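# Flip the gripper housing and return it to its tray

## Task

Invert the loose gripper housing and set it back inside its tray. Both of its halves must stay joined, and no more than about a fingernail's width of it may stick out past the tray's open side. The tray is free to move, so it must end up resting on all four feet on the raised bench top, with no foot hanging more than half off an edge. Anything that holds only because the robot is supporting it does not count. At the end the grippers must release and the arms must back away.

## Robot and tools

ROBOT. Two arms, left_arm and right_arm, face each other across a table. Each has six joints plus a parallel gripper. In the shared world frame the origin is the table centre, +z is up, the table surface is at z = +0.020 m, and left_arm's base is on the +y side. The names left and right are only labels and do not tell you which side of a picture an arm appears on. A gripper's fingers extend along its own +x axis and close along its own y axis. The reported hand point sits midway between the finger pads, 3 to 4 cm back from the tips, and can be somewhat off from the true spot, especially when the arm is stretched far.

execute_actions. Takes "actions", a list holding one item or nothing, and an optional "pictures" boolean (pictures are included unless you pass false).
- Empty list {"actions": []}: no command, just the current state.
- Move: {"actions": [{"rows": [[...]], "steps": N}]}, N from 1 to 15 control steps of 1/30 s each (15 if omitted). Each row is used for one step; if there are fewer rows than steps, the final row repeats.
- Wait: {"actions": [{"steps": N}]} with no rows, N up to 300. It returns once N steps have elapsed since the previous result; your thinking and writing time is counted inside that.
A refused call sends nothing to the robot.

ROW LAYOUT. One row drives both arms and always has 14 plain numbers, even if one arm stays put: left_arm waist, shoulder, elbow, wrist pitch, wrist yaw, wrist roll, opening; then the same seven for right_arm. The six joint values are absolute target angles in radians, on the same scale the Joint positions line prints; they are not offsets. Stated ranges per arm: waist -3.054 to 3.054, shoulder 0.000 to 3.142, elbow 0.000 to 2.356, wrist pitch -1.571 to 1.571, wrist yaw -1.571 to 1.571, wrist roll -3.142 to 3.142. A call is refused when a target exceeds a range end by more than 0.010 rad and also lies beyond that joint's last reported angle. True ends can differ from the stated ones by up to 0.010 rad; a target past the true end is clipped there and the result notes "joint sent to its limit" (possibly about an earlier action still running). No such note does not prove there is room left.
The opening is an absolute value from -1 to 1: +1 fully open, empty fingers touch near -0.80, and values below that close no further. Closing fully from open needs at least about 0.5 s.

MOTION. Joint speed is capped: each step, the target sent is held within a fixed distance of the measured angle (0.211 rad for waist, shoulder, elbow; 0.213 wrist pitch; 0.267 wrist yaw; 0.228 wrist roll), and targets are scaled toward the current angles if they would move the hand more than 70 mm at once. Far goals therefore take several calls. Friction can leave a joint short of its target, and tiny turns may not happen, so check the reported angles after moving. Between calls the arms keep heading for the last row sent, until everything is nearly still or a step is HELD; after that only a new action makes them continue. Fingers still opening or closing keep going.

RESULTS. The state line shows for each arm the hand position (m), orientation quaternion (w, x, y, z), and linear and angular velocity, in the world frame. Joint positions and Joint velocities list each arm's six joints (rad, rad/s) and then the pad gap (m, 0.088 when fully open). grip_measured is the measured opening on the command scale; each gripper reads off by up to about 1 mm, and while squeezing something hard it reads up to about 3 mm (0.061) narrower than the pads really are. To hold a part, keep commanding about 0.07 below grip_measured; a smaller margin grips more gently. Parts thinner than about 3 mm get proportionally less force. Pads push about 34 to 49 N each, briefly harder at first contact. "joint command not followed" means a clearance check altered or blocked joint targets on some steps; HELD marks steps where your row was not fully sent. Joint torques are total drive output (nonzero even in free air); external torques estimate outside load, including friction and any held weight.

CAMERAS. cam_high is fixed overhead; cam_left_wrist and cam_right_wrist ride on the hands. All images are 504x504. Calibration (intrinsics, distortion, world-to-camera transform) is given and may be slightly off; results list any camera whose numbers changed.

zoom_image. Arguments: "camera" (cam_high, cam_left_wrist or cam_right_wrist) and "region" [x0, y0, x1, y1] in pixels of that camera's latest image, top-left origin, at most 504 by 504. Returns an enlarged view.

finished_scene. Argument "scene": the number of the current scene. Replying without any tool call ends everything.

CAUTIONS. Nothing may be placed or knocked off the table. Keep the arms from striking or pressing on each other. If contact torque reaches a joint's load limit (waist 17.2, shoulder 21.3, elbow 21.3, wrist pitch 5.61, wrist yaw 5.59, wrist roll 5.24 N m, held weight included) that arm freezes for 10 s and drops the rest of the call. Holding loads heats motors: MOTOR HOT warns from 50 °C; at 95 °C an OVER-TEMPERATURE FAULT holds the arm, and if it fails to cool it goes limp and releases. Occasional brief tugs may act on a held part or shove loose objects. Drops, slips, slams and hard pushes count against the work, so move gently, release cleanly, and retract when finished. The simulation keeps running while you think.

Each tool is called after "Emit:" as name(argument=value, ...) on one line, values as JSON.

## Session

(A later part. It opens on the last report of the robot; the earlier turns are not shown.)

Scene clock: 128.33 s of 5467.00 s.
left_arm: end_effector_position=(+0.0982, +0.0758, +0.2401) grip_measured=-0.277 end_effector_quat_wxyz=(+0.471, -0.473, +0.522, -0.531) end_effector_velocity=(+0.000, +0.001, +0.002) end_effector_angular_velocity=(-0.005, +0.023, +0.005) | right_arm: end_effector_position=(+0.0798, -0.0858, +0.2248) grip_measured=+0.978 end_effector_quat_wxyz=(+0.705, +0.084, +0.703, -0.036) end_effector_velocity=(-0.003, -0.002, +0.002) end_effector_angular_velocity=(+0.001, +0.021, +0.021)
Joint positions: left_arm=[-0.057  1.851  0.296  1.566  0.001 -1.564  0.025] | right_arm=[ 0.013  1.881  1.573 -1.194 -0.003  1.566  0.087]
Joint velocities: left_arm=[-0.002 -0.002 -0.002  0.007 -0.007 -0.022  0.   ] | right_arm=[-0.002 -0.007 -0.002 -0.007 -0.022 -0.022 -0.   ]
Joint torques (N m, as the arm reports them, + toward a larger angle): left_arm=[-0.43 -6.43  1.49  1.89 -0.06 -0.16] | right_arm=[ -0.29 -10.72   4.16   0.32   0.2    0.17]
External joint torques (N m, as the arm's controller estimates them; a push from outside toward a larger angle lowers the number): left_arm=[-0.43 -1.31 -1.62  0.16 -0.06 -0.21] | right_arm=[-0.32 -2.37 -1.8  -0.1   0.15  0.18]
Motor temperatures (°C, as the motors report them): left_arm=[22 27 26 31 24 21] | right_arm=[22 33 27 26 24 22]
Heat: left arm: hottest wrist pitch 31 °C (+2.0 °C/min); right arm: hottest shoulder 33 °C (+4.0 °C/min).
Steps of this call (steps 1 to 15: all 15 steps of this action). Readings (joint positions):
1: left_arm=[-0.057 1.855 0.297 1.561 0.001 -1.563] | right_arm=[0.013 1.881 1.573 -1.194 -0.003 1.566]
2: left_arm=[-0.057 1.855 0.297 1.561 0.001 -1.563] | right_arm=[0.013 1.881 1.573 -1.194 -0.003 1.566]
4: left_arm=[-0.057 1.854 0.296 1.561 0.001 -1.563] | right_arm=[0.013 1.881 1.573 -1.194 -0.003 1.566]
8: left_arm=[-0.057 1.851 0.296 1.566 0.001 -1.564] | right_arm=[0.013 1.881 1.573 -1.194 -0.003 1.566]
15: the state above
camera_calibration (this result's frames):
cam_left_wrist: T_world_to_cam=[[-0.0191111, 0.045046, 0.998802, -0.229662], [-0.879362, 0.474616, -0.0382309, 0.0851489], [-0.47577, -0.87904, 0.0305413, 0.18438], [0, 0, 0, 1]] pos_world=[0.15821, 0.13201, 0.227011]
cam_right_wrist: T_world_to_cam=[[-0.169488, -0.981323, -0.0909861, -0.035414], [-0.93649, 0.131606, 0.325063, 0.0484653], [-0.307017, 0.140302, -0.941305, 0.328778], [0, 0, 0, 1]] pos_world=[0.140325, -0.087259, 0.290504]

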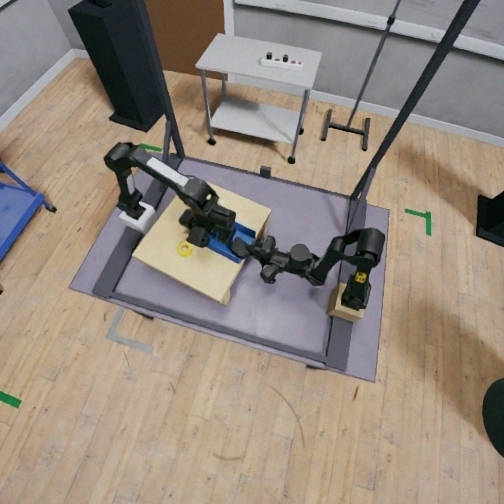

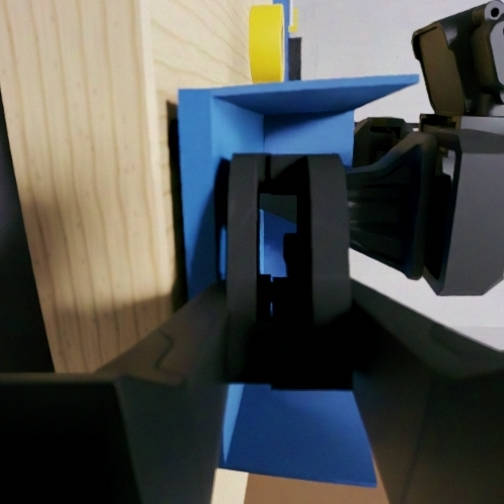

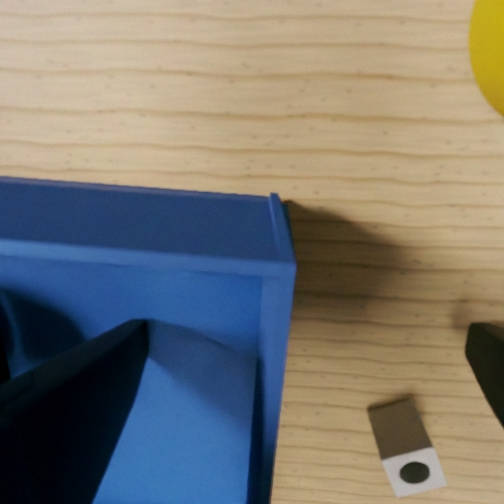

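Emit:
execute_actions(actions=[{"rows":[[-0.06,1.8,0.29,1.52,0,-1.57,-0.37,0.01,1.75,1.56,-1.3,0,1.57,1],[-0.06,1.76,0.29,1.48,0,-1.57,-0.37,0.01,1.75,1.56,-1.3,0,1.57,1],[-0.06,1.72,0.29,1.44,0,-1.57,-0.37,0.01,1.75,1.56,-1.3,0,1.57,1],[-0.06,1.68,0.28,1.41,0,-1.57,-0.37,0.01,1.7,1.56,-1.33,0,1.57,1],[-0.06,1.64,0.27,1.38,0,-1.57,-0.37,0.01,1.7,1.56,-1.33,0,1.57,1],[-0.06,1.6,0.26,1.35,0,-1.57,-0.37,0.01,1.7,1.56,-1.33,0,1.57,1],[-0.06,1.56,0.25,1.32,0,-1.57,-0.37,0.01,1.7,1.56,-1.33,0,1.57,1],[-0.06,1.52,0.24,1.29,0,-1.57,-0.37,0.01,1.6,1.546,-1.33,0,1.57,1],[-0.06,1.48,0.23,1.26,0,-1.57,-0.37,0.01,1.6,1.546,-1.33,0,1.57,1],[-0.06,1.44,0.22,1.23,0,-1.57,-0.37,0.01,1.6,1.546,-1.33,0,1.57,1],[-0.06,1.0,0.2,0.81,0,-1.57,-0.37,0.01,1.6,1.546,-1.33,0,1.57,1]],"steps":15}], pictures=false)

Emit:
execute_actions(actions=[{"steps":20}], pictures=false)

Emit:
execute_actions(actions=[{"rows":[[-0.03,1.0,0.2,0.81,0,1.58,-0.37,0.01,1.6,1.546,-1.33,0,1.57,-1]],"steps":15}], pictures=false)

Emit:
execute_actions(actions=[{"steps":65}])

Scene clock: 143.53 s of 5467.00 s.
left_arm: end_effector_position=(+0.1020, +0.1110, +0.2797) grip_measured=-0.277 end_effector_quat_wxyz=(+0.483, -0.460, +0.534, -0.519) end_effector_velocity=(+0.012, +0.106, +0.072) end_effector_angular_velocity=(+0.183, -0.013, +0.005) | right_arm: end_effector_position=(+0.0719, -0.1312, +0.3040) grip_measured=+0.978 end_effector_quat_wxyz=(+0.706, +0.127, +0.696, +0.007) end_effector_velocity=(-0.006, -0.019, +0.032) end_effector_angular_velocity=(+0.078, +0.007, +0.009)
Joint positions: left_arm=[-0.057  1.364  0.219  1.108  0.001 -1.564  0.025] | right_arm=[ 0.013  1.616  1.56  -1.325 -0.003  1.566  0.087]
Joint velocities: left_arm=[-0.002 -1.306 -0.134 -1.355 -0.007 -0.007 -0.   ] | right_arm=[-0.002 -0.115 -0.002 -0.037 -0.022 -0.007 -0.   ]
Joint torques (N m, as the arm reports them, + toward a larger angle): left_arm=[-0.56 -5.25  3.3   1.96 -0.08 -0.12] | right_arm=[-0.22 -7.43  4.24  0.5   0.2   0.16]
External joint torques (N m, as the arm's controller estimates them; a push from outside toward a larger angle lowers the number): left_arm=[-0.55 -1.67 -1.84  0.17 -0.07 -0.17] | right_arm=[-0.23 -2.   -1.24 -0.16  0.15  0.18]
Motor temperatures (°C, as the motors report them): left_arm=[22 27 26 31 24 21] | right_arm=[22 35 26 25 24 22]
Heat: left arm: hottest wrist pitch 31 °C (+2.0 °C/min); right arm: hottest shoulder 35 °C (+7.0 °C/min).
Steps of this call (steps 1 to 15: the robot went on to your last target; steps 16 to 90: nothing new was sent; then 11.70 s passed at rest; steps 91 to 105: all 15 steps of this action). Readings (joint positions):
91: left_arm=[-0.057 1.846 0.296 1.562 0.001 -1.564] | right_arm=[0.013 1.871 1.573 -1.200 -0.003 1.566]
92: left_arm=[-0.057 1.833 0.296 1.545 0.001 -1.564] | right_arm=[0.013 1.861 1.570 -1.225 -0.003 1.566]
94: left_arm=[-0.057 1.790 0.294 1.496 0.001 -1.564] | right_arm=[0.013 1.821 1.563 -1.266 -0.003 1.566]
98: left_arm=[-0.057 1.659 0.273 1.392 0.001 -1.564] | right_arm=[0.013 1.725 1.563 -1.304 -0.003 1.566]
105: the state above

Scene clock: 144.20 s of 5467.00 s.
left_arm: end_effector_position=(+0.1051, +0.1394, +0.3196) grip_measured=-0.277 end_effector_quat_wxyz=(+0.471, -0.473, +0.522, -0.531) end_effector_velocity=(+0.001, +0.002, +0.006) end_effector_angular_velocity=(-0.016, +0.009, +0.005) | right_arm: end_effector_position=(+0.0716, -0.1328, +0.3034) grip_measured=+0.978 end_effector_quat_wxyz=(+0.706, +0.125, +0.697, +0.006) end_effector_velocity=(+0.001, -0.003, +0.001) end_effector_angular_velocity=(-0.001, +0.006, +0.001)
Joint positions: left_arm=[-0.057  1.009  0.207  0.813  0.001 -1.564  0.025] | right_arm=[ 0.013  1.613  1.556 -1.328 -0.003  1.566  0.087]
Joint velocities: left_arm=[-0.002 -0.022  0.002 -0.007 -0.007 -0.007  0.   ] | right_arm=[-0.007 -0.007 -0.002 -0.007 -0.007 -0.007 -0.   ]
Joint torques (N m, as the arm reports them, + toward a larger angle): left_arm=[-0.26 -3.25  4.04  1.83 -0.08 -0.11] | right_arm=[-0.27 -8.85  4.69  0.45  0.2   0.14]
External joint torques (N m, as the arm's controller estimates them; a push from outside toward a larger angle lowers the number): left_arm=[-0.26 -0.93 -2.16  0.09 -0.07 -0.17] | right_arm=[-0.24 -2.42 -1.39 -0.18  0.14  0.15]
Motor temperatures (°C, as the motors report them): left_arm=[22 27 26 31 24 21] | right_arm=[22 35 26 25 24 22]
Heat: left arm: hottest wrist pitch 31 °C (+2.0 °C/min); right arm: hottest shoulder 35 °C (+7.1 °C/min).
Steps of this call (steps 1 to 20: the robot went on to your last target). Readings (joint positions):
1: left_arm=[-0.057 1.320 0.215 1.062 0.001 -1.564] | right_arm=[0.013 1.613 1.560 -1.325 -0.003 1.566]
2: left_arm=[-0.057 1.276 0.213 1.016 0.001 -1.564] | right_arm=[0.013 1.613 1.560 -1.325 -0.003 1.566]
4: left_arm=[-0.057 1.188 0.211 0.932 0.001 -1.564] | right_arm=[0.013 1.613 1.557 -1.326 -0.003 1.566]
8: left_arm=[-0.057 1.063 0.208 0.858 0.001 -1.564] | right_arm=[0.013 1.613 1.556 -1.327 -0.003 1.566]
20: the state above

Scene clock: 144.70 s of 5467.00 s.
left_arm: end_effector_position=(+0.1124, +0.1389, +0.3199) grip_measured=-0.277 end_effector_quat_wxyz=(+0.612, -0.287, +0.305, -0.671) end_effector_velocity=(+0.002, +0.000, +0.002) end_effector_angular_velocity=(-0.122, -1.394, +0.026) | right_arm: end_effector_position=(+0.0716, -0.1328, +0.3034) grip_measured=-0.720 end_effector_quat_wxyz=(+0.706, +0.125, +0.697, +0.006) end_effector_velocity=(-0.001, -0.002, -0.000) end_effector_angular_velocity=(-0.006, +0.007, +0.006)
Joint positions: left_arm=[-0.033  1.006  0.207  0.811  0.001 -0.863  0.025] | right_arm=[ 0.013  1.613  1.556 -1.328 -0.003  1.566  0.004]
Joint velocities: left_arm=[ 0.002 -0.007  0.002 -0.007 -0.007  1.399  0.   ] | right_arm=[-0.002 -0.002 -0.002 -0.007 -0.007 -0.007 -0.175]
Joint torques (N m, as the arm reports them, + toward a larger angle): left_arm=[ 0.11 -3.48  3.93  1.85 -0.07  0.19] | right_arm=[-0.25 -8.87  4.7   0.46  0.19  0.16]
External joint torques (N m, as the arm's controller estimates them; a push from outside toward a larger angle lowers the number): left_arm=[ 0.13 -1.19 -2.25  0.11 -0.07  0.14] | right_arm=[-0.25 -2.45 -1.37 -0.16  0.14  0.17]
Motor temperatures (°C, as the motors report them): left_arm=[22 27 26 31 24 21] | right_arm=[22 35 26 25 24 22]
Heat: left arm: hottest wrist pitch 31 °C (+2.0 °C/min); right arm: hottest shoulder 35 °C (+7.0 °C/min).
Steps of this call (steps 1 to 15: all 15 steps of this action). Readings (joint positions):
1: left_arm=[-0.056 1.008 0.207 0.812 0.001 -1.536] | right_arm=[0.013 1.613 1.556 -1.328 -0.003 1.566]
2: left_arm=[-0.051 1.008 0.207 0.812 0.001 -1.488] | right_arm=[0.013 1.613 1.556 -1.328 -0.003 1.566]
4: left_arm=[-0.043 1.007 0.207 0.812 0.001 -1.392] | right_arm=[0.013 1.613 1.556 -1.328 -0.003 1.566]
8: left_arm=[-0.037 1.006 0.207 0.811 0.001 -1.200] | right_arm=[0.013 1.613 1.556 -1.328 -0.003 1.566]
15: the state above

Scene clock: 146.87 s of 5467.00 s.
left_arm: end_effector_position=(+0.1125, +0.1389, +0.3198) grip_measured=-0.277 end_effector_quat_wxyz=(+0.481, +0.475, -0.524, -0.518) end_effector_velocity=(+0.000, +0.001, +0.001) end_effector_angular_velocity=(-0.007, +0.008, +0.005) | right_arm: end_effector_position=(+0.0716, -0.1328, +0.3034) grip_measured=-0.818 end_effector_quat_wxyz=(+0.706, +0.125, +0.697, +0.006) end_effector_velocity=(-0.001, -0.002, -0.000) end_effector_angular_velocity=(-0.006, +0.007, +0.006)
Joint positions: left_arm=[-0.033  1.006  0.207  0.811  0.001  1.571  0.025] | right_arm=[ 0.013  1.613  1.556 -1.328 -0.003  1.566  0.   ]
Joint velocities: left_arm=[-0.002 -0.002 -0.002  0.007 -0.007 -0.007 -0.   ] | right_arm=[-0.002 -0.002 -0.002 -0.007 -0.007 -0.007  0.   ]
Joint torques (N m, as the arm reports them, + toward a larger angle): left_arm=[ 0.36 -3.47  3.86  1.87 -0.07  0.1 ] | right_arm=[-0.18 -8.9   4.6   0.46  0.2   0.16]
External joint torques (N m, as the arm's controller estimates them; a push from outside toward a larger angle lowers the number): left_arm=[ 0.38 -1.18 -2.34  0.13 -0.08  0.15] | right_arm=[-0.18 -2.52 -1.46 -0.17  0.14  0.17]
Motor temperatures (°C, as the motors report them): left_arm=[22 27 26 31 24 21] | right_arm=[22 35 26 25 24 22]
Heat: left arm: hottest wrist pitch 31 °C (+1.0 °C/min); right arm: hottest shoulder 35 °C (+7.0 °C/min).
Steps of this call (steps 1 to 65: the robot went on to your last target). Readings (joint positions):
1: left_arm=[-0.033 1.006 0.207 0.811 0.001 -0.815] | right_arm=[0.013 1.613 1.556 -1.328 -0.003 1.566]
2: left_arm=[-0.033 1.006 0.207 0.811 0.001 -0.767] | right_arm=[0.013 1.613 1.556 -1.328 -0.003 1.566]
4: left_arm=[-0.033 1.006 0.207 0.811 0.001 -0.672] | right_arm=[0.013 1.613 1.556 -1.328 -0.003 1.566]
8: left_arm=[-0.033 1.006 0.207 0.811 0.001 -0.479] | right_arm=[0.013 1.613 1.556 -1.328 -0.003 1.566]
65: the state above
camera_calibration (this result's frames):
cam_left_wrist: T_world_to_cam=[[0.0192955, 0.0184149, -0.999644, 0.326707], [0.954659, 0.296741, 0.0238935, -0.13066], [0.297075, -0.95478, -0.0118542, 0.18136], [0, 0, 0, 1]] pos_world=[0.0645538, 0.205915, 0.331863]
cam_right_wrist: T_world_to_cam=[[-0.166801, -0.963996, -0.207096, -0.0384459], [-0.943054, 0.0946719, 0.318882, 0.0188476], [-0.287795, 0.248493, -0.924892, 0.414912], [0, 0, 0, 1]] pos_world=[0.130771, -0.141949, 0.369777]

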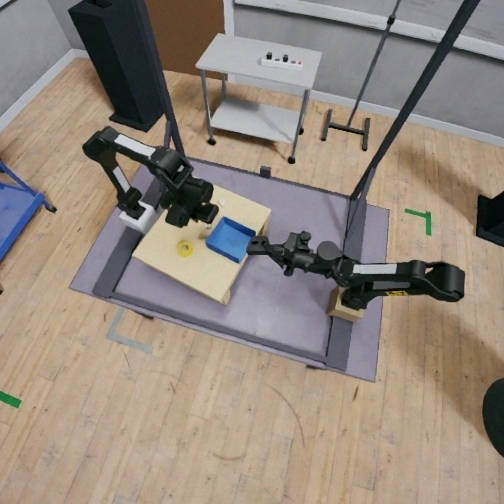

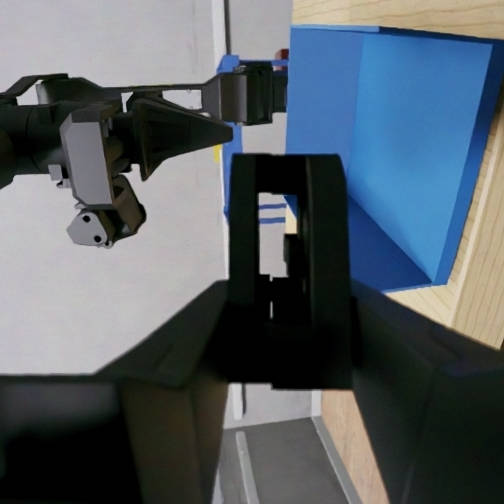

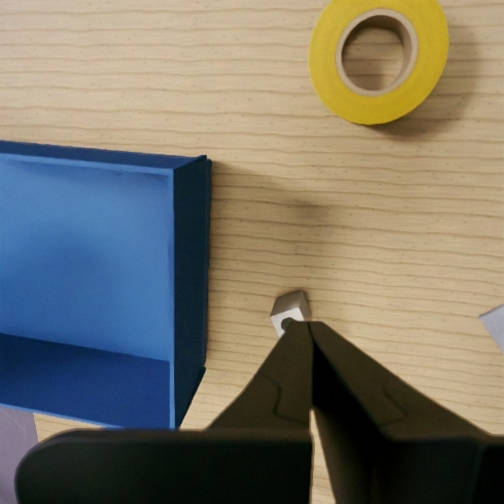

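Emit:
execute_actions(actions=[{"rows":[[-0.055,1.79,0.30,1.50,0,1.58,-0.37,0.01,1.6,1.546,-1.33,0,1.57,-1]],"steps":15}], pictures=false)

Emit:
execute_actions(actions=[{"steps":30}])

Scene clock: 151.13 s of 5467.00 s.
left_arm: end_effector_position=(+0.1008, +0.0817, +0.2783) grip_measured=-0.277 end_effector_quat_wxyz=(+0.490, +0.457, -0.541, -0.509) end_effector_velocity=(-0.008, -0.061, -0.300) end_effector_angular_velocity=(+0.708, -0.065, -0.000) | right_arm: end_effector_position=(+0.0716, -0.1328, +0.3034) grip_measured=-0.818 end_effector_quat_wxyz=(+0.706, +0.125, +0.697, +0.006) end_effector_velocity=(-0.001, -0.005, -0.002) end_effector_angular_velocity=(-0.025, +0.010, +0.006)
Joint positions: left_arm=[-0.052  1.652  0.291  1.427  0.001  1.573  0.025] | right_arm=[ 0.013  1.613  1.556 -1.328 -0.003  1.566  0.   ]
Joint velocities: left_arm=[-0.007  1.145  0.046  0.388 -0.007 -0.007 -0.   ] | right_arm=[-0.002  0.002 -0.002 -0.022 -0.007 -0.007  0.   ]
Joint torques (N m, as the arm reports them, + toward a larger angle): left_arm=[-0.47 -5.14  3.11  2.31 -0.05  0.1 ] | right_arm=[-0.24 -8.86  4.7   0.47  0.2   0.15]
External joint torques (N m, as the arm's controller estimates them; a push from outside toward a larger angle lowers the number): left_arm=[-0.46 -0.15 -0.56  0.48 -0.06  0.15] | right_arm=[-0.24 -2.58 -1.29 -0.15  0.14  0.16]
Motor temperatures (°C, as the motors report them): left_arm=[22 26 26 32 24 21] | right_arm=[22 35 26 25 24 22]
Heat: left arm: hottest wrist pitch 32 °C (+2.0 °C/min); right arm: hottest shoulder 35 °C (+7.1 °C/min).
Steps of this call (steps 1 to 15: the robot went on to your last target; steps 16 to 90: nothing new was sent; then 0.77 s passed at rest; steps 91 to 105: all 15 steps of this action). Readings (joint positions):
91: left_arm=[-0.034 1.028 0.210 0.839 0.001 1.573] | right_arm=[0.013 1.613 1.556 -1.328 -0.003 1.566]
92: left_arm=[-0.038 1.071 0.220 0.888 0.001 1.573] | right_arm=[0.013 1.613 1.556 -1.328 -0.003 1.566]
94: left_arm=[-0.043 1.166 0.251 0.978 0.001 1.573] | right_arm=[0.013 1.613 1.556 -1.328 -0.003 1.566]
98: left_arm=[-0.049 1.343 0.281 1.162 0.001 1.573] | right_arm=[0.013 1.613 1.556 -1.328 -0.003 1.566]
105: the state above

Scene clock: 152.13 s of 5467.00 s.
left_arm: end_effector_position=(+0.1002, +0.0775, +0.2478) grip_measured=-0.277 end_effector_quat_wxyz=(+0.474, +0.472, -0.527, -0.523) end_effector_velocity=(+0.002, +0.000, +0.000) end_effector_angular_velocity=(+0.002, -0.007, +0.020) | right_arm: end_effector_position=(+0.0716, -0.1328, +0.3034) grip_measured=-0.818 end_effector_quat_wxyz=(+0.706, +0.125, +0.697, +0.006) end_effector_velocity=(-0.001, -0.002, -0.000) end_effector_angular_velocity=(-0.006, +0.010, -0.008)
Joint positions: left_arm=[-0.052  1.783  0.292  1.497  0.001  1.574  0.025] | right_arm=[ 0.013  1.613  1.556 -1.328 -0.003  1.566  0.   ]
Joint velocities: left_arm=[-0.002 -0.007 -0.002 -0.007 -0.022  0.007 -0.   ] | right_arm=[-0.002 -0.002 -0.002 -0.007 -0.007  0.007  0.   ]
Joint torques (N m, as the arm reports them, + toward a larger angle): left_arm=[-0.3  -4.75  3.13  2.16 -0.05  0.12] | right_arm=[-0.19 -8.85  4.65  0.46  0.2   0.17]
External joint torques (N m, as the arm's controller estimates them; a push from outside toward a larger angle lowers the number): left_arm=[-0.31  0.21 -0.29  0.44 -0.05  0.18] | right_arm=[-0.19 -2.46 -1.38 -0.16  0.14  0.18]
Motor temperatures (°C, as the motors report them): left_arm=[22 26 26 32 24 21] | right_arm=[22 35 26 25 24 22]
Heat: left arm: hottest wrist pitch 32 °C (+2.0 °C/min); right arm: hottest shoulder 35 °C (+7.1 °C/min).
Steps of this call (steps 1 to 30: the robot went on to your last target). Readings (joint positions):
1: left_arm=[-0.052 1.687 0.292 1.439 0.001 1.573] | right_arm=[0.013 1.613 1.556 -1.328 -0.003 1.566]
2: left_arm=[-0.052 1.713 0.292 1.448 0.001 1.574] | right_arm=[0.013 1.613 1.556 -1.328 -0.003 1.566]
4: left_arm=[-0.052 1.748 0.292 1.468 0.001 1.574] | right_arm=[0.013 1.613 1.556 -1.328 -0.003 1.566]
8: left_arm=[-0.052 1.770 0.292 1.487 0.001 1.574] | right_arm=[0.013 1.613 1.556 -1.328 -0.003 1.566]
30: the state above
All arms were judged still, so your last target was given up. Only a new action makes them travel on or press farther. Fingers that are still opening or closing keep moving.
camera_calibration (this result's frames):
cam_left_wrist: T_world_to_cam=[[0.0225053, 0.0234955, -0.999471, 0.255365], [0.960065, 0.278356, 0.0281615, -0.0991398], [0.27887, -0.960191, -0.0162928, 0.12884], [0, 0, 0, 1]] pos_world=[0.0535038, 0.145308, 0.260121]
cam_right_wrist: T_world_to_cam=[[-0.166801, -0.963996, -0.207096, -0.0384459], [-0.943054, 0.0946719, 0.318882, 0.0188476], [-0.287795, 0.248493, -0.924892, 0.414912], [0, 0, 0, 1]] pos_world=[0.130771, -0.141949, 0.369777]

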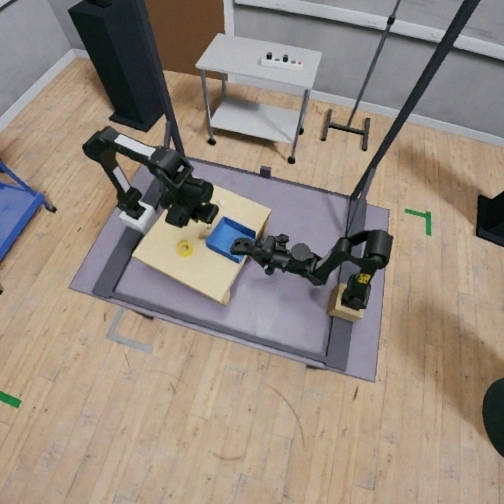

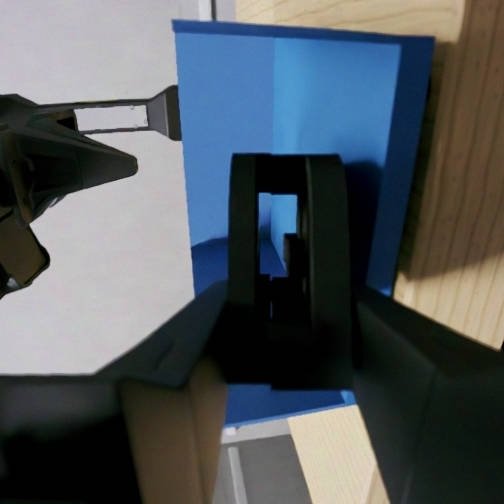

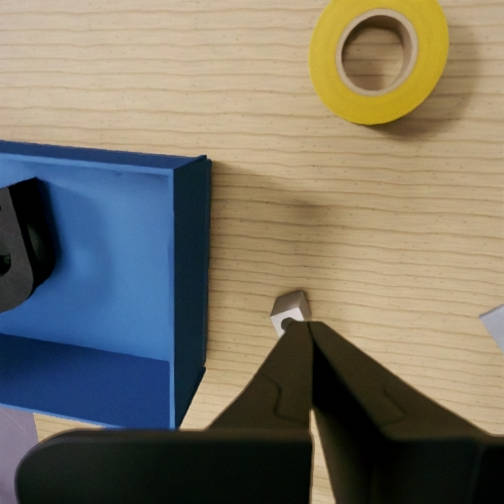

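Emit:
execute_actions(actions=[{"rows":[[-0.055,1.86,0.305,1.565,0,1.58,-0.37,0.01,1.6,1.546,-1.33,0,1.57,-1]],"steps":15}], pictures=false)

Emit:
execute_actions(actions=[{"steps":10}], pictures=false)

Emit:
execute_actions(actions=[{"rows":[[-0.055,1.86,0.305,1.565,0,1.58,0.3,0.01,1.6,1.546,-1.33,0,1.57,-1]],"steps":15}])

Scene clock: 156.43 s of 5467.00 s.
left_arm: end_effector_position=(+0.0999, +0.0740, +0.2438) grip_measured=-0.277 end_effector_quat_wxyz=(+0.479, +0.468, -0.532, -0.519) end_effector_velocity=(+0.000, +0.002, -0.005) end_effector_angular_velocity=(+0.011, -0.008, +0.005) | right_arm: end_effector_position=(+0.0716, -0.1328, +0.3034) grip_measured=-0.818 end_effector_quat_wxyz=(+0.706, +0.125, +0.697, +0.006) end_effector_velocity=(-0.002, -0.005, -0.002) end_effector_angular_velocity=(-0.023, +0.025, +0.004)
Joint positions: left_arm=[-0.052  1.847  0.303  1.567  0.001  1.574  0.025] | right_arm=[ 0.013  1.613  1.556 -1.328 -0.003  1.566  0.   ]
Joint velocities: left_arm=[-0.002  0.012 -0.007  0.007 -0.007  0.007  0.   ] | right_arm=[-0.007  0.002 -0.002 -0.022 -0.022 -0.007  0.   ]
Joint torques (N m, as the arm reports them, + toward a larger angle): left_arm=[-0.33 -4.11  2.22  1.6  -0.08  0.1 ] | right_arm=[-0.22 -8.87  4.71  0.46  0.21  0.14]
External joint torques (N m, as the arm's controller estimates them; a push from outside toward a larger angle lowers the number): left_arm=[-0.32  0.99 -0.88 -0.1  -0.08  0.16] | right_arm=[-0.23 -2.54 -1.32 -0.17  0.15  0.16]
Motor temperatures (°C, as the motors report them): left_arm=[22 26 26 32 24 21] | right_arm=[22 35 26 25 24 22]
Heat: left arm: hottest wrist pitch 32 °C (+2.0 °C/min); right arm: hottest shoulder 35 °C (+7.1 °C/min).
Steps of this call (steps 1 to 90: nothing new was sent; then 0.80 s passed at rest; steps 91 to 105: all 15 steps of this action). Readings (joint positions):
91: left_arm=[-0.052 1.792 0.292 1.508 0.001 1.574] | right_arm=[0.013 1.613 1.556 -1.328 -0.003 1.566]
92: left_arm=[-0.052 1.805 0.294 1.524 0.001 1.574] | right_arm=[0.013 1.613 1.556 -1.328 -0.003 1.566]
94: left_arm=[-0.052 1.825 0.299 1.543 0.001 1.574] | right_arm=[0.013 1.613 1.556 -1.328 -0.003 1.566]
98: left_arm=[-0.052 1.840 0.302 1.560 0.001 1.574] | right_arm=[0.013 1.613 1.556 -1.328 -0.003 1.566]
105: the state above

Scene clock: 156.77 s of 5467.00 s.
left_arm: end_effector_position=(+0.0999, +0.0739, +0.2438) grip_measured=-0.277 end_effector_quat_wxyz=(+0.479, +0.468, -0.532, -0.519) end_effector_velocity=(+0.000, +0.001, -0.001) end_effector_angular_velocity=(+0.005, -0.022, +0.005) | right_arm: end_effector_position=(+0.0716, -0.1328, +0.3034) grip_measured=-0.818 end_effector_quat_wxyz=(+0.706, +0.125, +0.697, +0.006) end_effector_velocity=(+0.001, -0.002, -0.000) end_effector_angular_velocity=(-0.006, +0.007, +0.001)
Joint positions: left_arm=[-0.052  1.848  0.303  1.569  0.001  1.574  0.025] | right_arm=[ 0.013  1.613  1.556 -1.328 -0.003  1.566  0.   ]
Joint velocities: left_arm=[-0.002 -0.002 -0.002 -0.007 -0.007  0.022 -0.   ] | right_arm=[-0.007 -0.002 -0.002 -0.007 -0.007 -0.007  0.   ]
Joint torques (N m, as the arm reports them, + toward a larger angle): left_arm=[-0.33 -4.13  2.3   1.64 -0.07  0.11] | right_arm=[-0.23 -8.92  4.7   0.45  0.2   0.16]
External joint torques (N m, as the arm's controller estimates them; a push from outside toward a larger angle lowers the number): left_arm=[-0.33  1.01 -0.87 -0.09 -0.08  0.16] | right_arm=[-0.19 -2.51 -1.35 -0.17  0.13  0.17]
Motor temperatures (°C, as the motors report them): left_arm=[22 26 26 32 24 21] | right_arm=[22 35 26 25 24 22]
Heat: left arm: hottest wrist pitch 32 °C (+2.0 °C/min); right arm: hottest shoulder 35 °C (+7.0 °C/min).
Steps of this call (steps 1 to 10: the robot went on to your last target). Readings (joint positions):
1: left_arm=[-0.052 1.847 0.303 1.568 0.001 1.574] | right_arm=[0.013 1.613 1.556 -1.328 -0.003 1.566]
2: left_arm=[-0.052 1.848 0.303 1.568 0.001 1.574] | right_arm=[0.013 1.613 1.556 -1.328 -0.003 1.566]
4: left_arm=[-0.052 1.848 0.303 1.569 0.001 1.574] | right_arm=[0.013 1.613 1.556 -1.328 -0.003 1.566]
8: left_arm=[-0.052 1.848 0.303 1.569 0.001 1.574] | right_arm=[0.013 1.613 1.556 -1.328 -0.003 1.566]
10: the state above

Scene clock: 157.27 s of 5467.00 s.
left_arm: end_effector_position=(+0.0998, +0.0735, +0.2480) grip_measured=+0.282 end_effector_quat_wxyz=(+0.482, +0.464, -0.535, -0.516) end_effector_velocity=(+0.002, -0.001, +0.002) end_effector_angular_velocity=(-0.002, +0.008, +0.019) | right_arm: end_effector_position=(+0.0716, -0.1328, +0.3034) grip_measured=-0.818 end_effector_quat_wxyz=(+0.706, +0.125, +0.697, +0.006) end_effector_velocity=(+0.001, -0.006, -0.001) end_effector_angular_velocity=(-0.023, -0.002, -0.011)
Joint positions: left_arm=[-0.052  1.838  0.306  1.569  0.001  1.574  0.053] | right_arm=[ 0.013  1.613  1.556 -1.328 -0.003  1.566  0.   ]
Joint velocities: left_arm=[-0.002 -0.007  0.002 -0.007 -0.022 -0.007  0.006] | right_arm=[-0.002 -0.002 -0.002 -0.022  0.007  0.007  0.   ]
Joint torques (N m, as the arm reports them, + toward a larger angle): left_arm=[-0.46 -3.09  2.07  1.58 -0.04  0.1 ] | right_arm=[-0.16 -8.88  4.76  0.46  0.21  0.16]
External joint torques (N m, as the arm's controller estimates them; a push from outside toward a larger angle lowers the number): left_arm=[-0.47  2.01 -1.14 -0.13 -0.04  0.16] | right_arm=[-0.11 -2.51 -1.24 -0.14  0.14  0.17]
Motor temperatures (°C, as the motors report them): left_arm=[22 26 26 32 24 21] | right_arm=[22 35 26 25 24 22]
Heat: left arm: hottest wrist pitch 32 °C (+2.0 °C/min); right arm: hottest shoulder 35 °C (+7.1 °C/min).
Steps of this call (steps 1 to 15: all 15 steps of this action). Readings (joint positions):
1: left_arm=[-0.052 1.848 0.303 1.569 0.001 1.574] | right_arm=[0.013 1.613 1.556 -1.328 -0.003 1.566]
2: left_arm=[-0.052 1.849 0.303 1.569 0.001 1.574] | right_arm=[0.013 1.613 1.556 -1.328 -0.003 1.566]
4: left_arm=[-0.052 1.849 0.304 1.569 0.001 1.574] | right_arm=[0.013 1.613 1.556 -1.328 -0.003 1.566]
8: left_arm=[-0.052 1.842 0.306 1.569 0.001 1.574] | right_arm=[0.013 1.613 1.556 -1.328 -0.003 1.566]
15: the state above
camera_calibration (this result's frames):
cam_left_wrist: T_world_to_cam=[[0.0197527, -0.00689176, -0.999781, 0.258201], [0.960125, 0.279051, 0.0170456, -0.0949376], [0.278872, -0.960252, 0.012129, 0.11808], [0, 0, 0, 1]] pos_world=[0.0531224, 0.141659, 0.258331]
cam_right_wrist: T_world_to_cam=[[-0.166801, -0.963996, -0.207096, -0.0384459], [-0.943054, 0.0946719, 0.318882, 0.0188476], [-0.287795, 0.248493, -0.924892, 0.414912], [0, 0, 0, 1]] pos_world=[0.130771, -0.141949, 0.369777]

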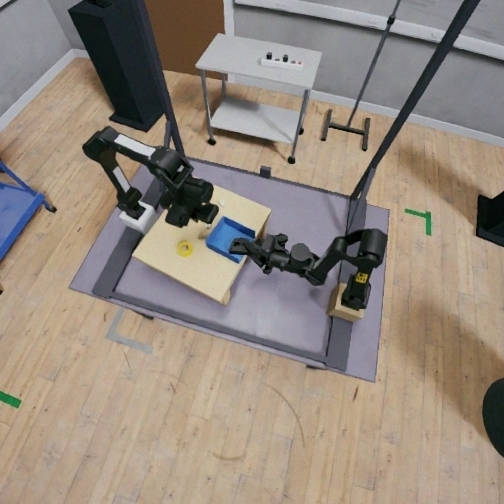

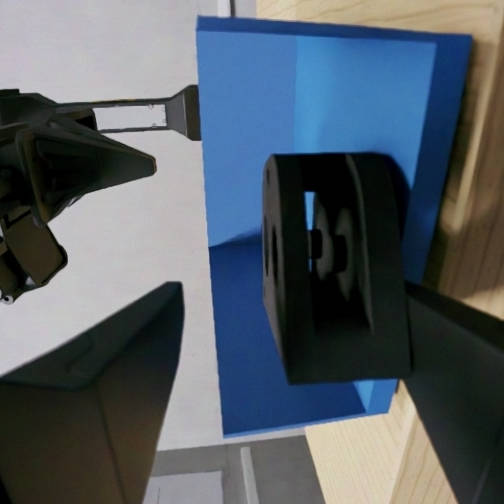

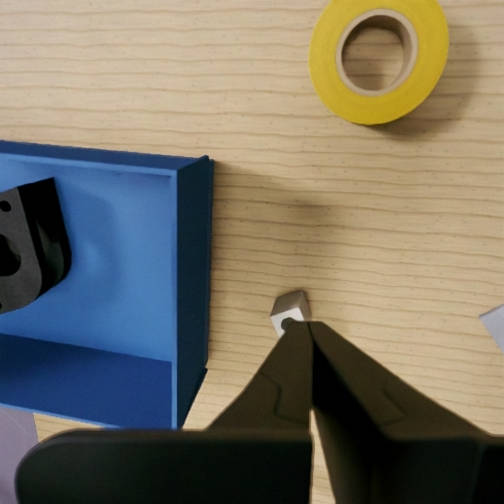

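Emit:
execute_actions(actions=[{"rows":[[-0.055,1.86,0.265,1.568,0,1.58,0.4,0.01,1.6,1.546,-1.33,0,1.57,-1]],"steps":15}], pictures=false)

Emit:
execute_actions(actions=[{"rows":[[-0.055,1.82,0.22,1.568,0,1.58,0.4,0.01,1.6,1.546,-1.33,0,1.57,-1],[-0.055,1.82,0.22,1.568,0,1.58,0.4,0.01,1.6,1.546,-1.33,0,1.57,-1],[-0.055,1.82,0.22,1.568,0,1.58,0.4,0.01,1.6,1.546,-1.33,0,1.57,-1],[-0.055,1.82,0.22,1.568,0,1.58,0.4,0.01,1.6,1.546,-1.33,0,1.57,-1],[-0.055,1.73,0.155,1.568,0,1.58,0.4,0.01,1.6,1.546,-1.33,0,1.57,-1]],"steps":15}], pictures=false)

Emit:
execute_actions(actions=[{"rows":[[-0.055,1.73,0.155,1.568,0,1.58,-0.72,0.01,1.6,1.546,-1.33,0,1.57,-1]],"steps":15}])

Scene clock: 165.27 s of 5467.00 s.
left_arm: end_effector_position=(+0.1008, +0.0822, +0.2300) grip_measured=+0.396 end_effector_quat_wxyz=(+0.467, +0.481, -0.520, -0.530) end_effector_velocity=(+0.000, +0.001, +0.000) end_effector_angular_velocity=(+0.003, +0.007, +0.005) | right_arm: end_effector_position=(+0.0716, -0.1328, +0.3034) grip_measured=-0.818 end_effector_quat_wxyz=(+0.706, +0.125, +0.697, +0.006) end_effector_velocity=(+0.001, -0.000, -0.001) end_effector_angular_velocity=(+0.003, +0.005, +0.001)
Joint positions: left_arm=[-0.053  1.857  0.269  1.565 -0.001  1.574  0.058] | right_arm=[ 0.013  1.613  1.556 -1.328 -0.003  1.566  0.   ]
Joint velocities: left_arm=[-0.002 -0.007 -0.002 -0.007 -0.007 -0.007  0.   ] | right_arm=[-0.007 -0.002 -0.007  0.007 -0.007 -0.007  0.   ]
Joint torques (N m, as the arm reports them, + toward a larger angle): left_arm=[-0.18 -5.4   1.58  2.2   0.01  0.13] | right_arm=[-0.21 -8.9   4.68  0.44  0.18  0.17]
External joint torques (N m, as the arm's controller estimates them; a push from outside toward a larger angle lowers the number): left_arm=[-0.19 -0.4  -1.35  0.48  0.    0.18] | right_arm=[-0.14 -2.54 -1.35 -0.18  0.11  0.18]
Motor temperatures (°C, as the motors report them): left_arm=[22 26 26 32 24 21] | right_arm=[22 35 26 25 24 22]
Heat: left arm: hottest wrist pitch 32 °C (+2.0 °C/min); right arm: hottest shoulder 35 °C (+6.0 °C/min).
Steps of this call (steps 1 to 15: the robot went on to your last target; steps 16 to 90: nothing new was sent; then 4.50 s passed at rest; steps 91 to 105: all 15 steps of this action). Readings (joint positions):
91: left_arm=[-0.052 1.838 0.305 1.569 0.001 1.574] | right_arm=[0.013 1.613 1.556 -1.328 -0.003 1.566]
92: left_arm=[-0.052 1.836 0.303 1.569 0.001 1.574] | right_arm=[0.013 1.613 1.556 -1.328 -0.003 1.566]
94: left_arm=[-0.052 1.835 0.298 1.569 0.001 1.574] | right_arm=[0.013 1.613 1.556 -1.328 -0.003 1.566]
98: left_arm=[-0.053 1.839 0.285 1.569 -0.001 1.574] | right_arm=[0.013 1.613 1.556 -1.328 -0.003 1.566]
105: the state above

Scene clock: 165.77 s of 5467.00 s.
left_arm: end_effector_position=(+0.1036, +0.1089, +0.2397) grip_measured=+0.398 end_effector_quat_wxyz=(+0.469, +0.478, -0.523, -0.527) end_effector_velocity=(+0.005, +0.009, +0.003) end_effector_angular_velocity=(-0.003, -0.007, +0.024) | right_arm: end_effector_position=(+0.0716, -0.1328, +0.3034) grip_measured=-0.818 end_effector_quat_wxyz=(+0.706, +0.125, +0.697, +0.006) end_effector_velocity=(-0.002, -0.002, -0.000) end_effector_angular_velocity=(-0.006, +0.010, -0.003)
Joint positions: left_arm=[-0.053  1.744  0.165  1.566 -0.001  1.574  0.058] | right_arm=[ 0.013  1.613  1.556 -1.328 -0.003  1.566  0.   ]
Joint velocities: left_arm=[ 0.002 -0.046 -0.037 -0.007 -0.022  0.007 -0.   ] | right_arm=[ 0.002 -0.002 -0.002 -0.007 -0.007  0.007  0.   ]
Joint torques (N m, as the arm reports them, + toward a larger angle): left_arm=[-0.32 -5.85  1.54  2.11  0.02  0.05] | right_arm=[-0.26 -8.86  4.71  0.45  0.21  0.15]
External joint torques (N m, as the arm's controller estimates them; a push from outside toward a larger angle lowers the number): left_arm=[-0.35 -1.65 -1.48  0.39  0.02  0.1 ] | right_arm=[-0.28 -2.46 -1.39 -0.19  0.15  0.16]
Motor temperatures (°C, as the motors report them): left_arm=[22 26 26 32 24 21] | right_arm=[22 35 26 25 24 22]
Heat: left arm: hottest wrist pitch 32 °C (+2.0 °C/min); right arm: hottest shoulder 35 °C (+6.1 °C/min).
Steps of this call (steps 1 to 15: all 15 steps of this action). Readings (joint positions):
1: left_arm=[-0.053 1.856 0.265 1.565 -0.001 1.574] | right_arm=[0.013 1.613 1.556 -1.328 -0.003 1.566]
2: left_arm=[-0.053 1.852 0.258 1.565 -0.001 1.574] | right_arm=[0.013 1.613 1.556 -1.328 -0.003 1.566]
4: left_arm=[-0.053 1.842 0.242 1.565 -0.001 1.574] | right_arm=[0.013 1.613 1.556 -1.328 -0.003 1.566]
8: left_arm=[-0.053 1.776 0.188 1.566 -0.001 1.574] | right_arm=[0.013 1.613 1.556 -1.328 -0.003 1.566]
15: the state above

Scene clock: 166.27 s of 5467.00 s.
left_arm: end_effector_position=(+0.1037, +0.1101, +0.2400) grip_measured=-0.289 end_effector_quat_wxyz=(+0.470, +0.478, -0.523, -0.527) end_effector_velocity=(+0.003, +0.000, -0.003) end_effector_angular_velocity=(+0.015, -0.024, +0.019) | right_arm: end_effector_position=(+0.0716, -0.1328, +0.3034) grip_measured=-0.818 end_effector_quat_wxyz=(+0.706, +0.125, +0.697, +0.006) end_effector_velocity=(-0.006, -0.004, -0.001) end_effector_angular_velocity=(-0.016, +0.035, +0.026)
Joint positions: left_arm=[-0.053  1.739  0.16   1.566 -0.001  1.574  0.025] | right_arm=[ 0.013  1.613  1.556 -1.328 -0.003  1.566  0.   ]
Joint velocities: left_arm=[-0.002 -0.007 -0.002 -0.022 -0.022  0.022  0.   ] | right_arm=[-0.002 -0.002 -0.002 -0.022 -0.037 -0.022  0.   ]
Joint torques (N m, as the arm reports them, + toward a larger angle): left_arm=[-0.41 -5.93  1.46  2.1   0.01  0.14] | right_arm=[-0.17 -8.93  4.73  0.46  0.18  0.16]
External joint torques (N m, as the arm's controller estimates them; a push from outside toward a larger angle lowers the number): left_arm=[-0.42 -1.76 -1.47  0.4   0.    0.19] | right_arm=[-0.2  -2.49 -1.31 -0.14  0.13  0.17]
Motor temperatures (°C, as the motors report them): left_arm=[22 26 26 32 24 21] | right_arm=[22 35 26 25 24 22]
Heat: left arm: hottest wrist pitch 32 °C (+2.0 °C/min); right arm: hottest shoulder 35 °C (+6.0 °C/min).
Steps of this call (steps 1 to 15: all 15 steps of this action). Readings (joint positions):
1: left_arm=[-0.053 1.743 0.164 1.566 -0.001 1.574] | right_arm=[0.013 1.613 1.556 -1.328 -0.003 1.566]
2: left_arm=[-0.053 1.742 0.163 1.566 -0.001 1.574] | right_arm=[0.013 1.613 1.556 -1.328 -0.003 1.566]
4: left_arm=[-0.053 1.740 0.162 1.566 -0.001 1.574] | right_arm=[0.013 1.613 1.556 -1.328 -0.003 1.566]
8: left_arm=[-0.053 1.739 0.161 1.566 -0.001 1.574] | right_arm=[0.013 1.613 1.556 -1.328 -0.003 1.566]
15: the state above
camera_calibration (this result's frames):
cam_left_wrist: T_world_to_cam=[[0.0247618, 0.0420693, -0.998808, 0.244236], [0.959566, 0.279228, 0.0355499, -0.113188], [0.280391, -0.959303, -0.0334541, 0.162885], [0, 0, 0, 1]] pos_world=[0.0568919, 0.177587, 0.253418]
cam_right_wrist: T_world_to_cam=[[-0.166801, -0.963996, -0.207096, -0.0384459], [-0.943054, 0.0946719, 0.318882, 0.0188476], [-0.287795, 0.248493, -0.924892, 0.414912], [0, 0, 0, 1]] pos_world=[0.130771, -0.141949, 0.369777]

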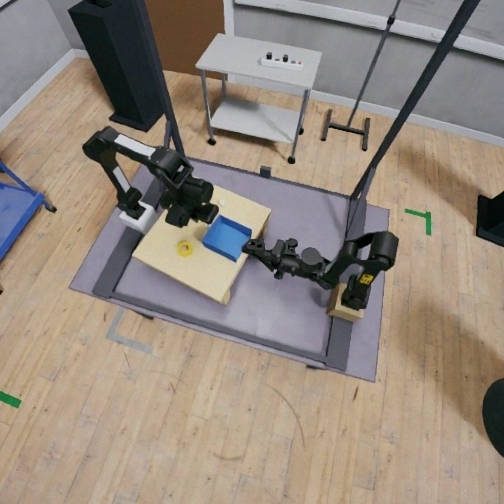

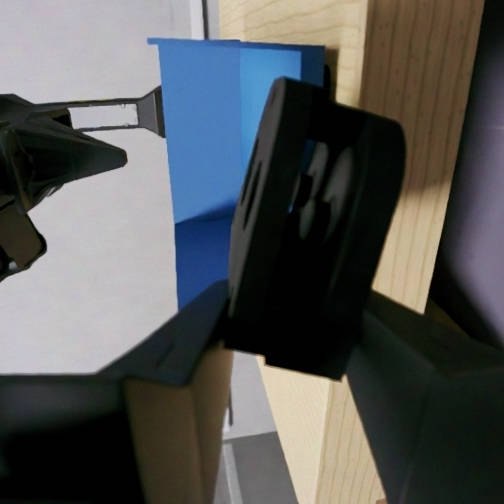

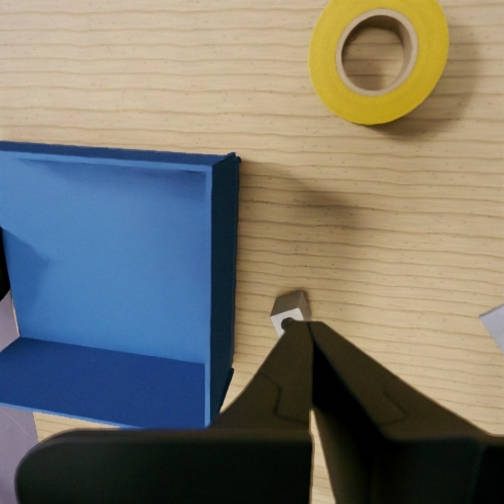

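Emit:
execute_actions(actions=[{"rows":[[-0.055,1.4,0.155,1.26,0,1.58,-0.4,-0.042,0.848,0.945,-0.646,0,0,-1]],"steps":15}], pictures=false)

Emit:
execute_actions(actions=[{"steps":40}])

Scene clock: 169.83 s of 5467.00 s.
left_arm: end_effector_position=(+0.1048, +0.1203, +0.2768) grip_measured=-0.289 end_effector_quat_wxyz=(+0.476, +0.471, -0.529, -0.521) end_effector_velocity=(+0.001, +0.004, +0.008) end_effector_angular_velocity=(-0.005, +0.023, +0.005) | right_arm: end_effector_position=(+0.0801, -0.1687, +0.3472) grip_measured=-0.818 end_effector_quat_wxyz=(+0.756, +0.107, +0.491, +0.418) end_effector_velocity=(-0.024, -0.119, +0.246) end_effector_angular_velocity=(+1.019, -1.349, +0.921)
Joint positions: left_arm=[-0.053  1.416  0.159  1.269 -0.001  1.574  0.025] | right_arm=[-0.038  0.994  0.996 -0.715 -0.003  0.856  0.   ]
Joint velocities: left_arm=[-0.002 -0.076 -0.002 -0.066 -0.007 -0.022  0.   ] | right_arm=[-0.007 -1.16  -0.344  0.476  0.007 -1.429  0.   ]
Joint torques (N m, as the arm reports them, + toward a larger angle): left_arm=[-0.37 -4.78  2.95  1.79  0.04  0.09] | right_arm=[-0.13 -4.73  6.02  2.07  0.16 -0.21]
External joint torques (N m, as the arm's controller estimates them; a push from outside toward a larger angle lowers the number): left_arm=[-0.38 -1.47 -1.49  0.1   0.03  0.14] | right_arm=[-0.14 -2.34 -1.03  0.36  0.13 -0.18]
Motor temperatures (°C, as the motors report them): left_arm=[22 26 26 32 24 21] | right_arm=[22 35 26 25 24 22]
Heat: left arm: hottest wrist pitch 32 °C (+2.0 °C/min); right arm: hottest shoulder 35 °C (+6.0 °C/min).
Steps of this call (steps 1 to 15: the robot went on to your last target; steps 16 to 90: nothing new was sent; then 0.07 s passed at rest; steps 91 to 105: all 15 steps of this action). Readings (joint positions):
91: left_arm=[-0.053 1.716 0.160 1.535 -0.001 1.574] | right_arm=[0.010 1.593 1.532 -1.293 -0.003 1.535]
92: left_arm=[-0.053 1.674 0.160 1.484 -0.001 1.574] | right_arm=[0.001 1.559 1.484 -1.237 -0.003 1.485]
94: left_arm=[-0.053 1.580 0.159 1.400 -0.001 1.574] | right_arm=[-0.020 1.476 1.391 -1.158 -0.003 1.389]
98: left_arm=[-0.053 1.461 0.159 1.313 -0.001 1.574] | right_arm=[-0.035 1.293 1.219 -0.970 -0.003 1.196]
105: the state above

Scene clock: 171.17 s of 5467.00 s.
left_arm: end_effector_position=(+0.1048, +0.1207, +0.2776) grip_measured=-0.289 end_effector_quat_wxyz=(+0.476, +0.471, -0.529, -0.521) end_effector_velocity=(+0.002, -0.001, +0.000) end_effector_angular_velocity=(+0.002, -0.007, +0.020) | right_arm: end_effector_position=(+0.0769, -0.1834, +0.3783) grip_measured=-0.818 end_effector_quat_wxyz=(+0.753, -0.166, +0.213, +0.600) end_effector_velocity=(-0.001, -0.002, -0.001) end_effector_angular_velocity=(-0.003, -0.002, +0.008)
Joint positions: left_arm=[-0.053  1.408  0.159  1.261 -0.001  1.574  0.025] | right_arm=[-0.039  0.855  0.956 -0.648 -0.003  0.005  0.   ]
Joint velocities: left_arm=[-0.002 -0.002  0.002 -0.007 -0.022  0.007 -0.   ] | right_arm=[-0.002 -0.007 -0.002 -0.007 -0.007 -0.007  0.   ]
Joint torques (N m, as the arm reports them, + toward a larger angle): left_arm=[-0.27 -4.74  3.04  1.86  0.02  0.07] | right_arm=[-0.28 -3.45  5.41  2.07  0.14 -0.19]
External joint torques (N m, as the arm's controller estimates them; a push from outside toward a larger angle lowers the number): left_arm=[-0.28 -1.42 -1.49  0.16  0.02  0.13] | right_arm=[-0.26 -1.6  -1.53  0.34  0.14 -0.2 ]
Motor temperatures (°C, as the motors report them): left_arm=[22 26 26 32 24 21] | right_arm=[22 35 26 25 24 22]
Heat: left arm: hottest wrist pitch 32 °C (+1.0 °C/min); right arm: hottest shoulder 35 °C (+6.1 °C/min).
Steps of this call (steps 1 to 40: the robot went on to your last target). Readings (joint positions):
1: left_arm=[-0.053 1.414 0.159 1.267 -0.001 1.574] | right_arm=[-0.038 0.958 0.987 -0.699 -0.003 0.808]
2: left_arm=[-0.053 1.413 0.159 1.266 -0.001 1.574] | right_arm=[-0.039 0.927 0.982 -0.685 -0.003 0.760]
4: left_arm=[-0.053 1.411 0.159 1.264 -0.001 1.574] | right_arm=[-0.039 0.885 0.978 -0.667 -0.003 0.663]
8: left_arm=[-0.053 1.409 0.159 1.262 -0.001 1.574] | right_arm=[-0.039 0.862 0.965 -0.655 -0.003 0.469]
40: the state above
camera_calibration (this result's frames):
cam_left_wrist: T_world_to_cam=[[0.022209, 0.0174237, -0.999602, 0.284804], [0.959645, 0.27999, 0.0262016, -0.116057], [0.280335, -0.959845, -0.0105023, 0.167736], [0, 0, 0, 1]] pos_world=[0.0580258, 0.188533, 0.289493]
cam_right_wrist: T_world_to_cam=[[0.978077, -0.207401, -0.0186915, -0.0913485], [-0.171056, -0.748987, -0.640123, 0.153463], [0.118763, 0.629288, -0.768045, 0.477551], [0, 0, 0, 1]] pos_world=[0.0588814, -0.204521, 0.463309]

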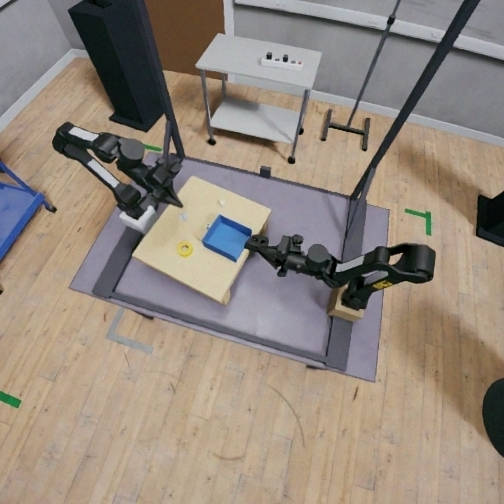

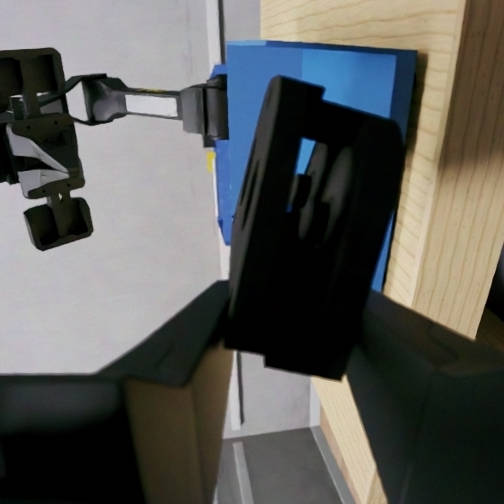

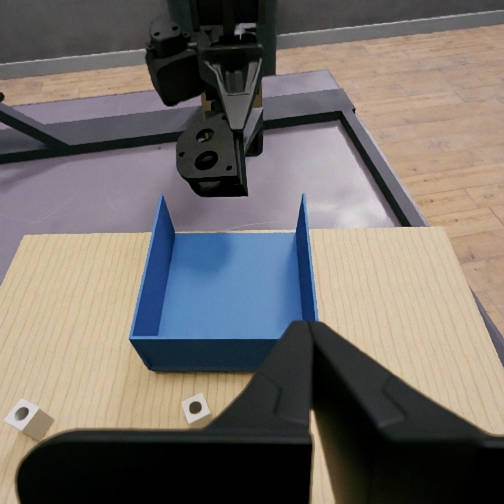

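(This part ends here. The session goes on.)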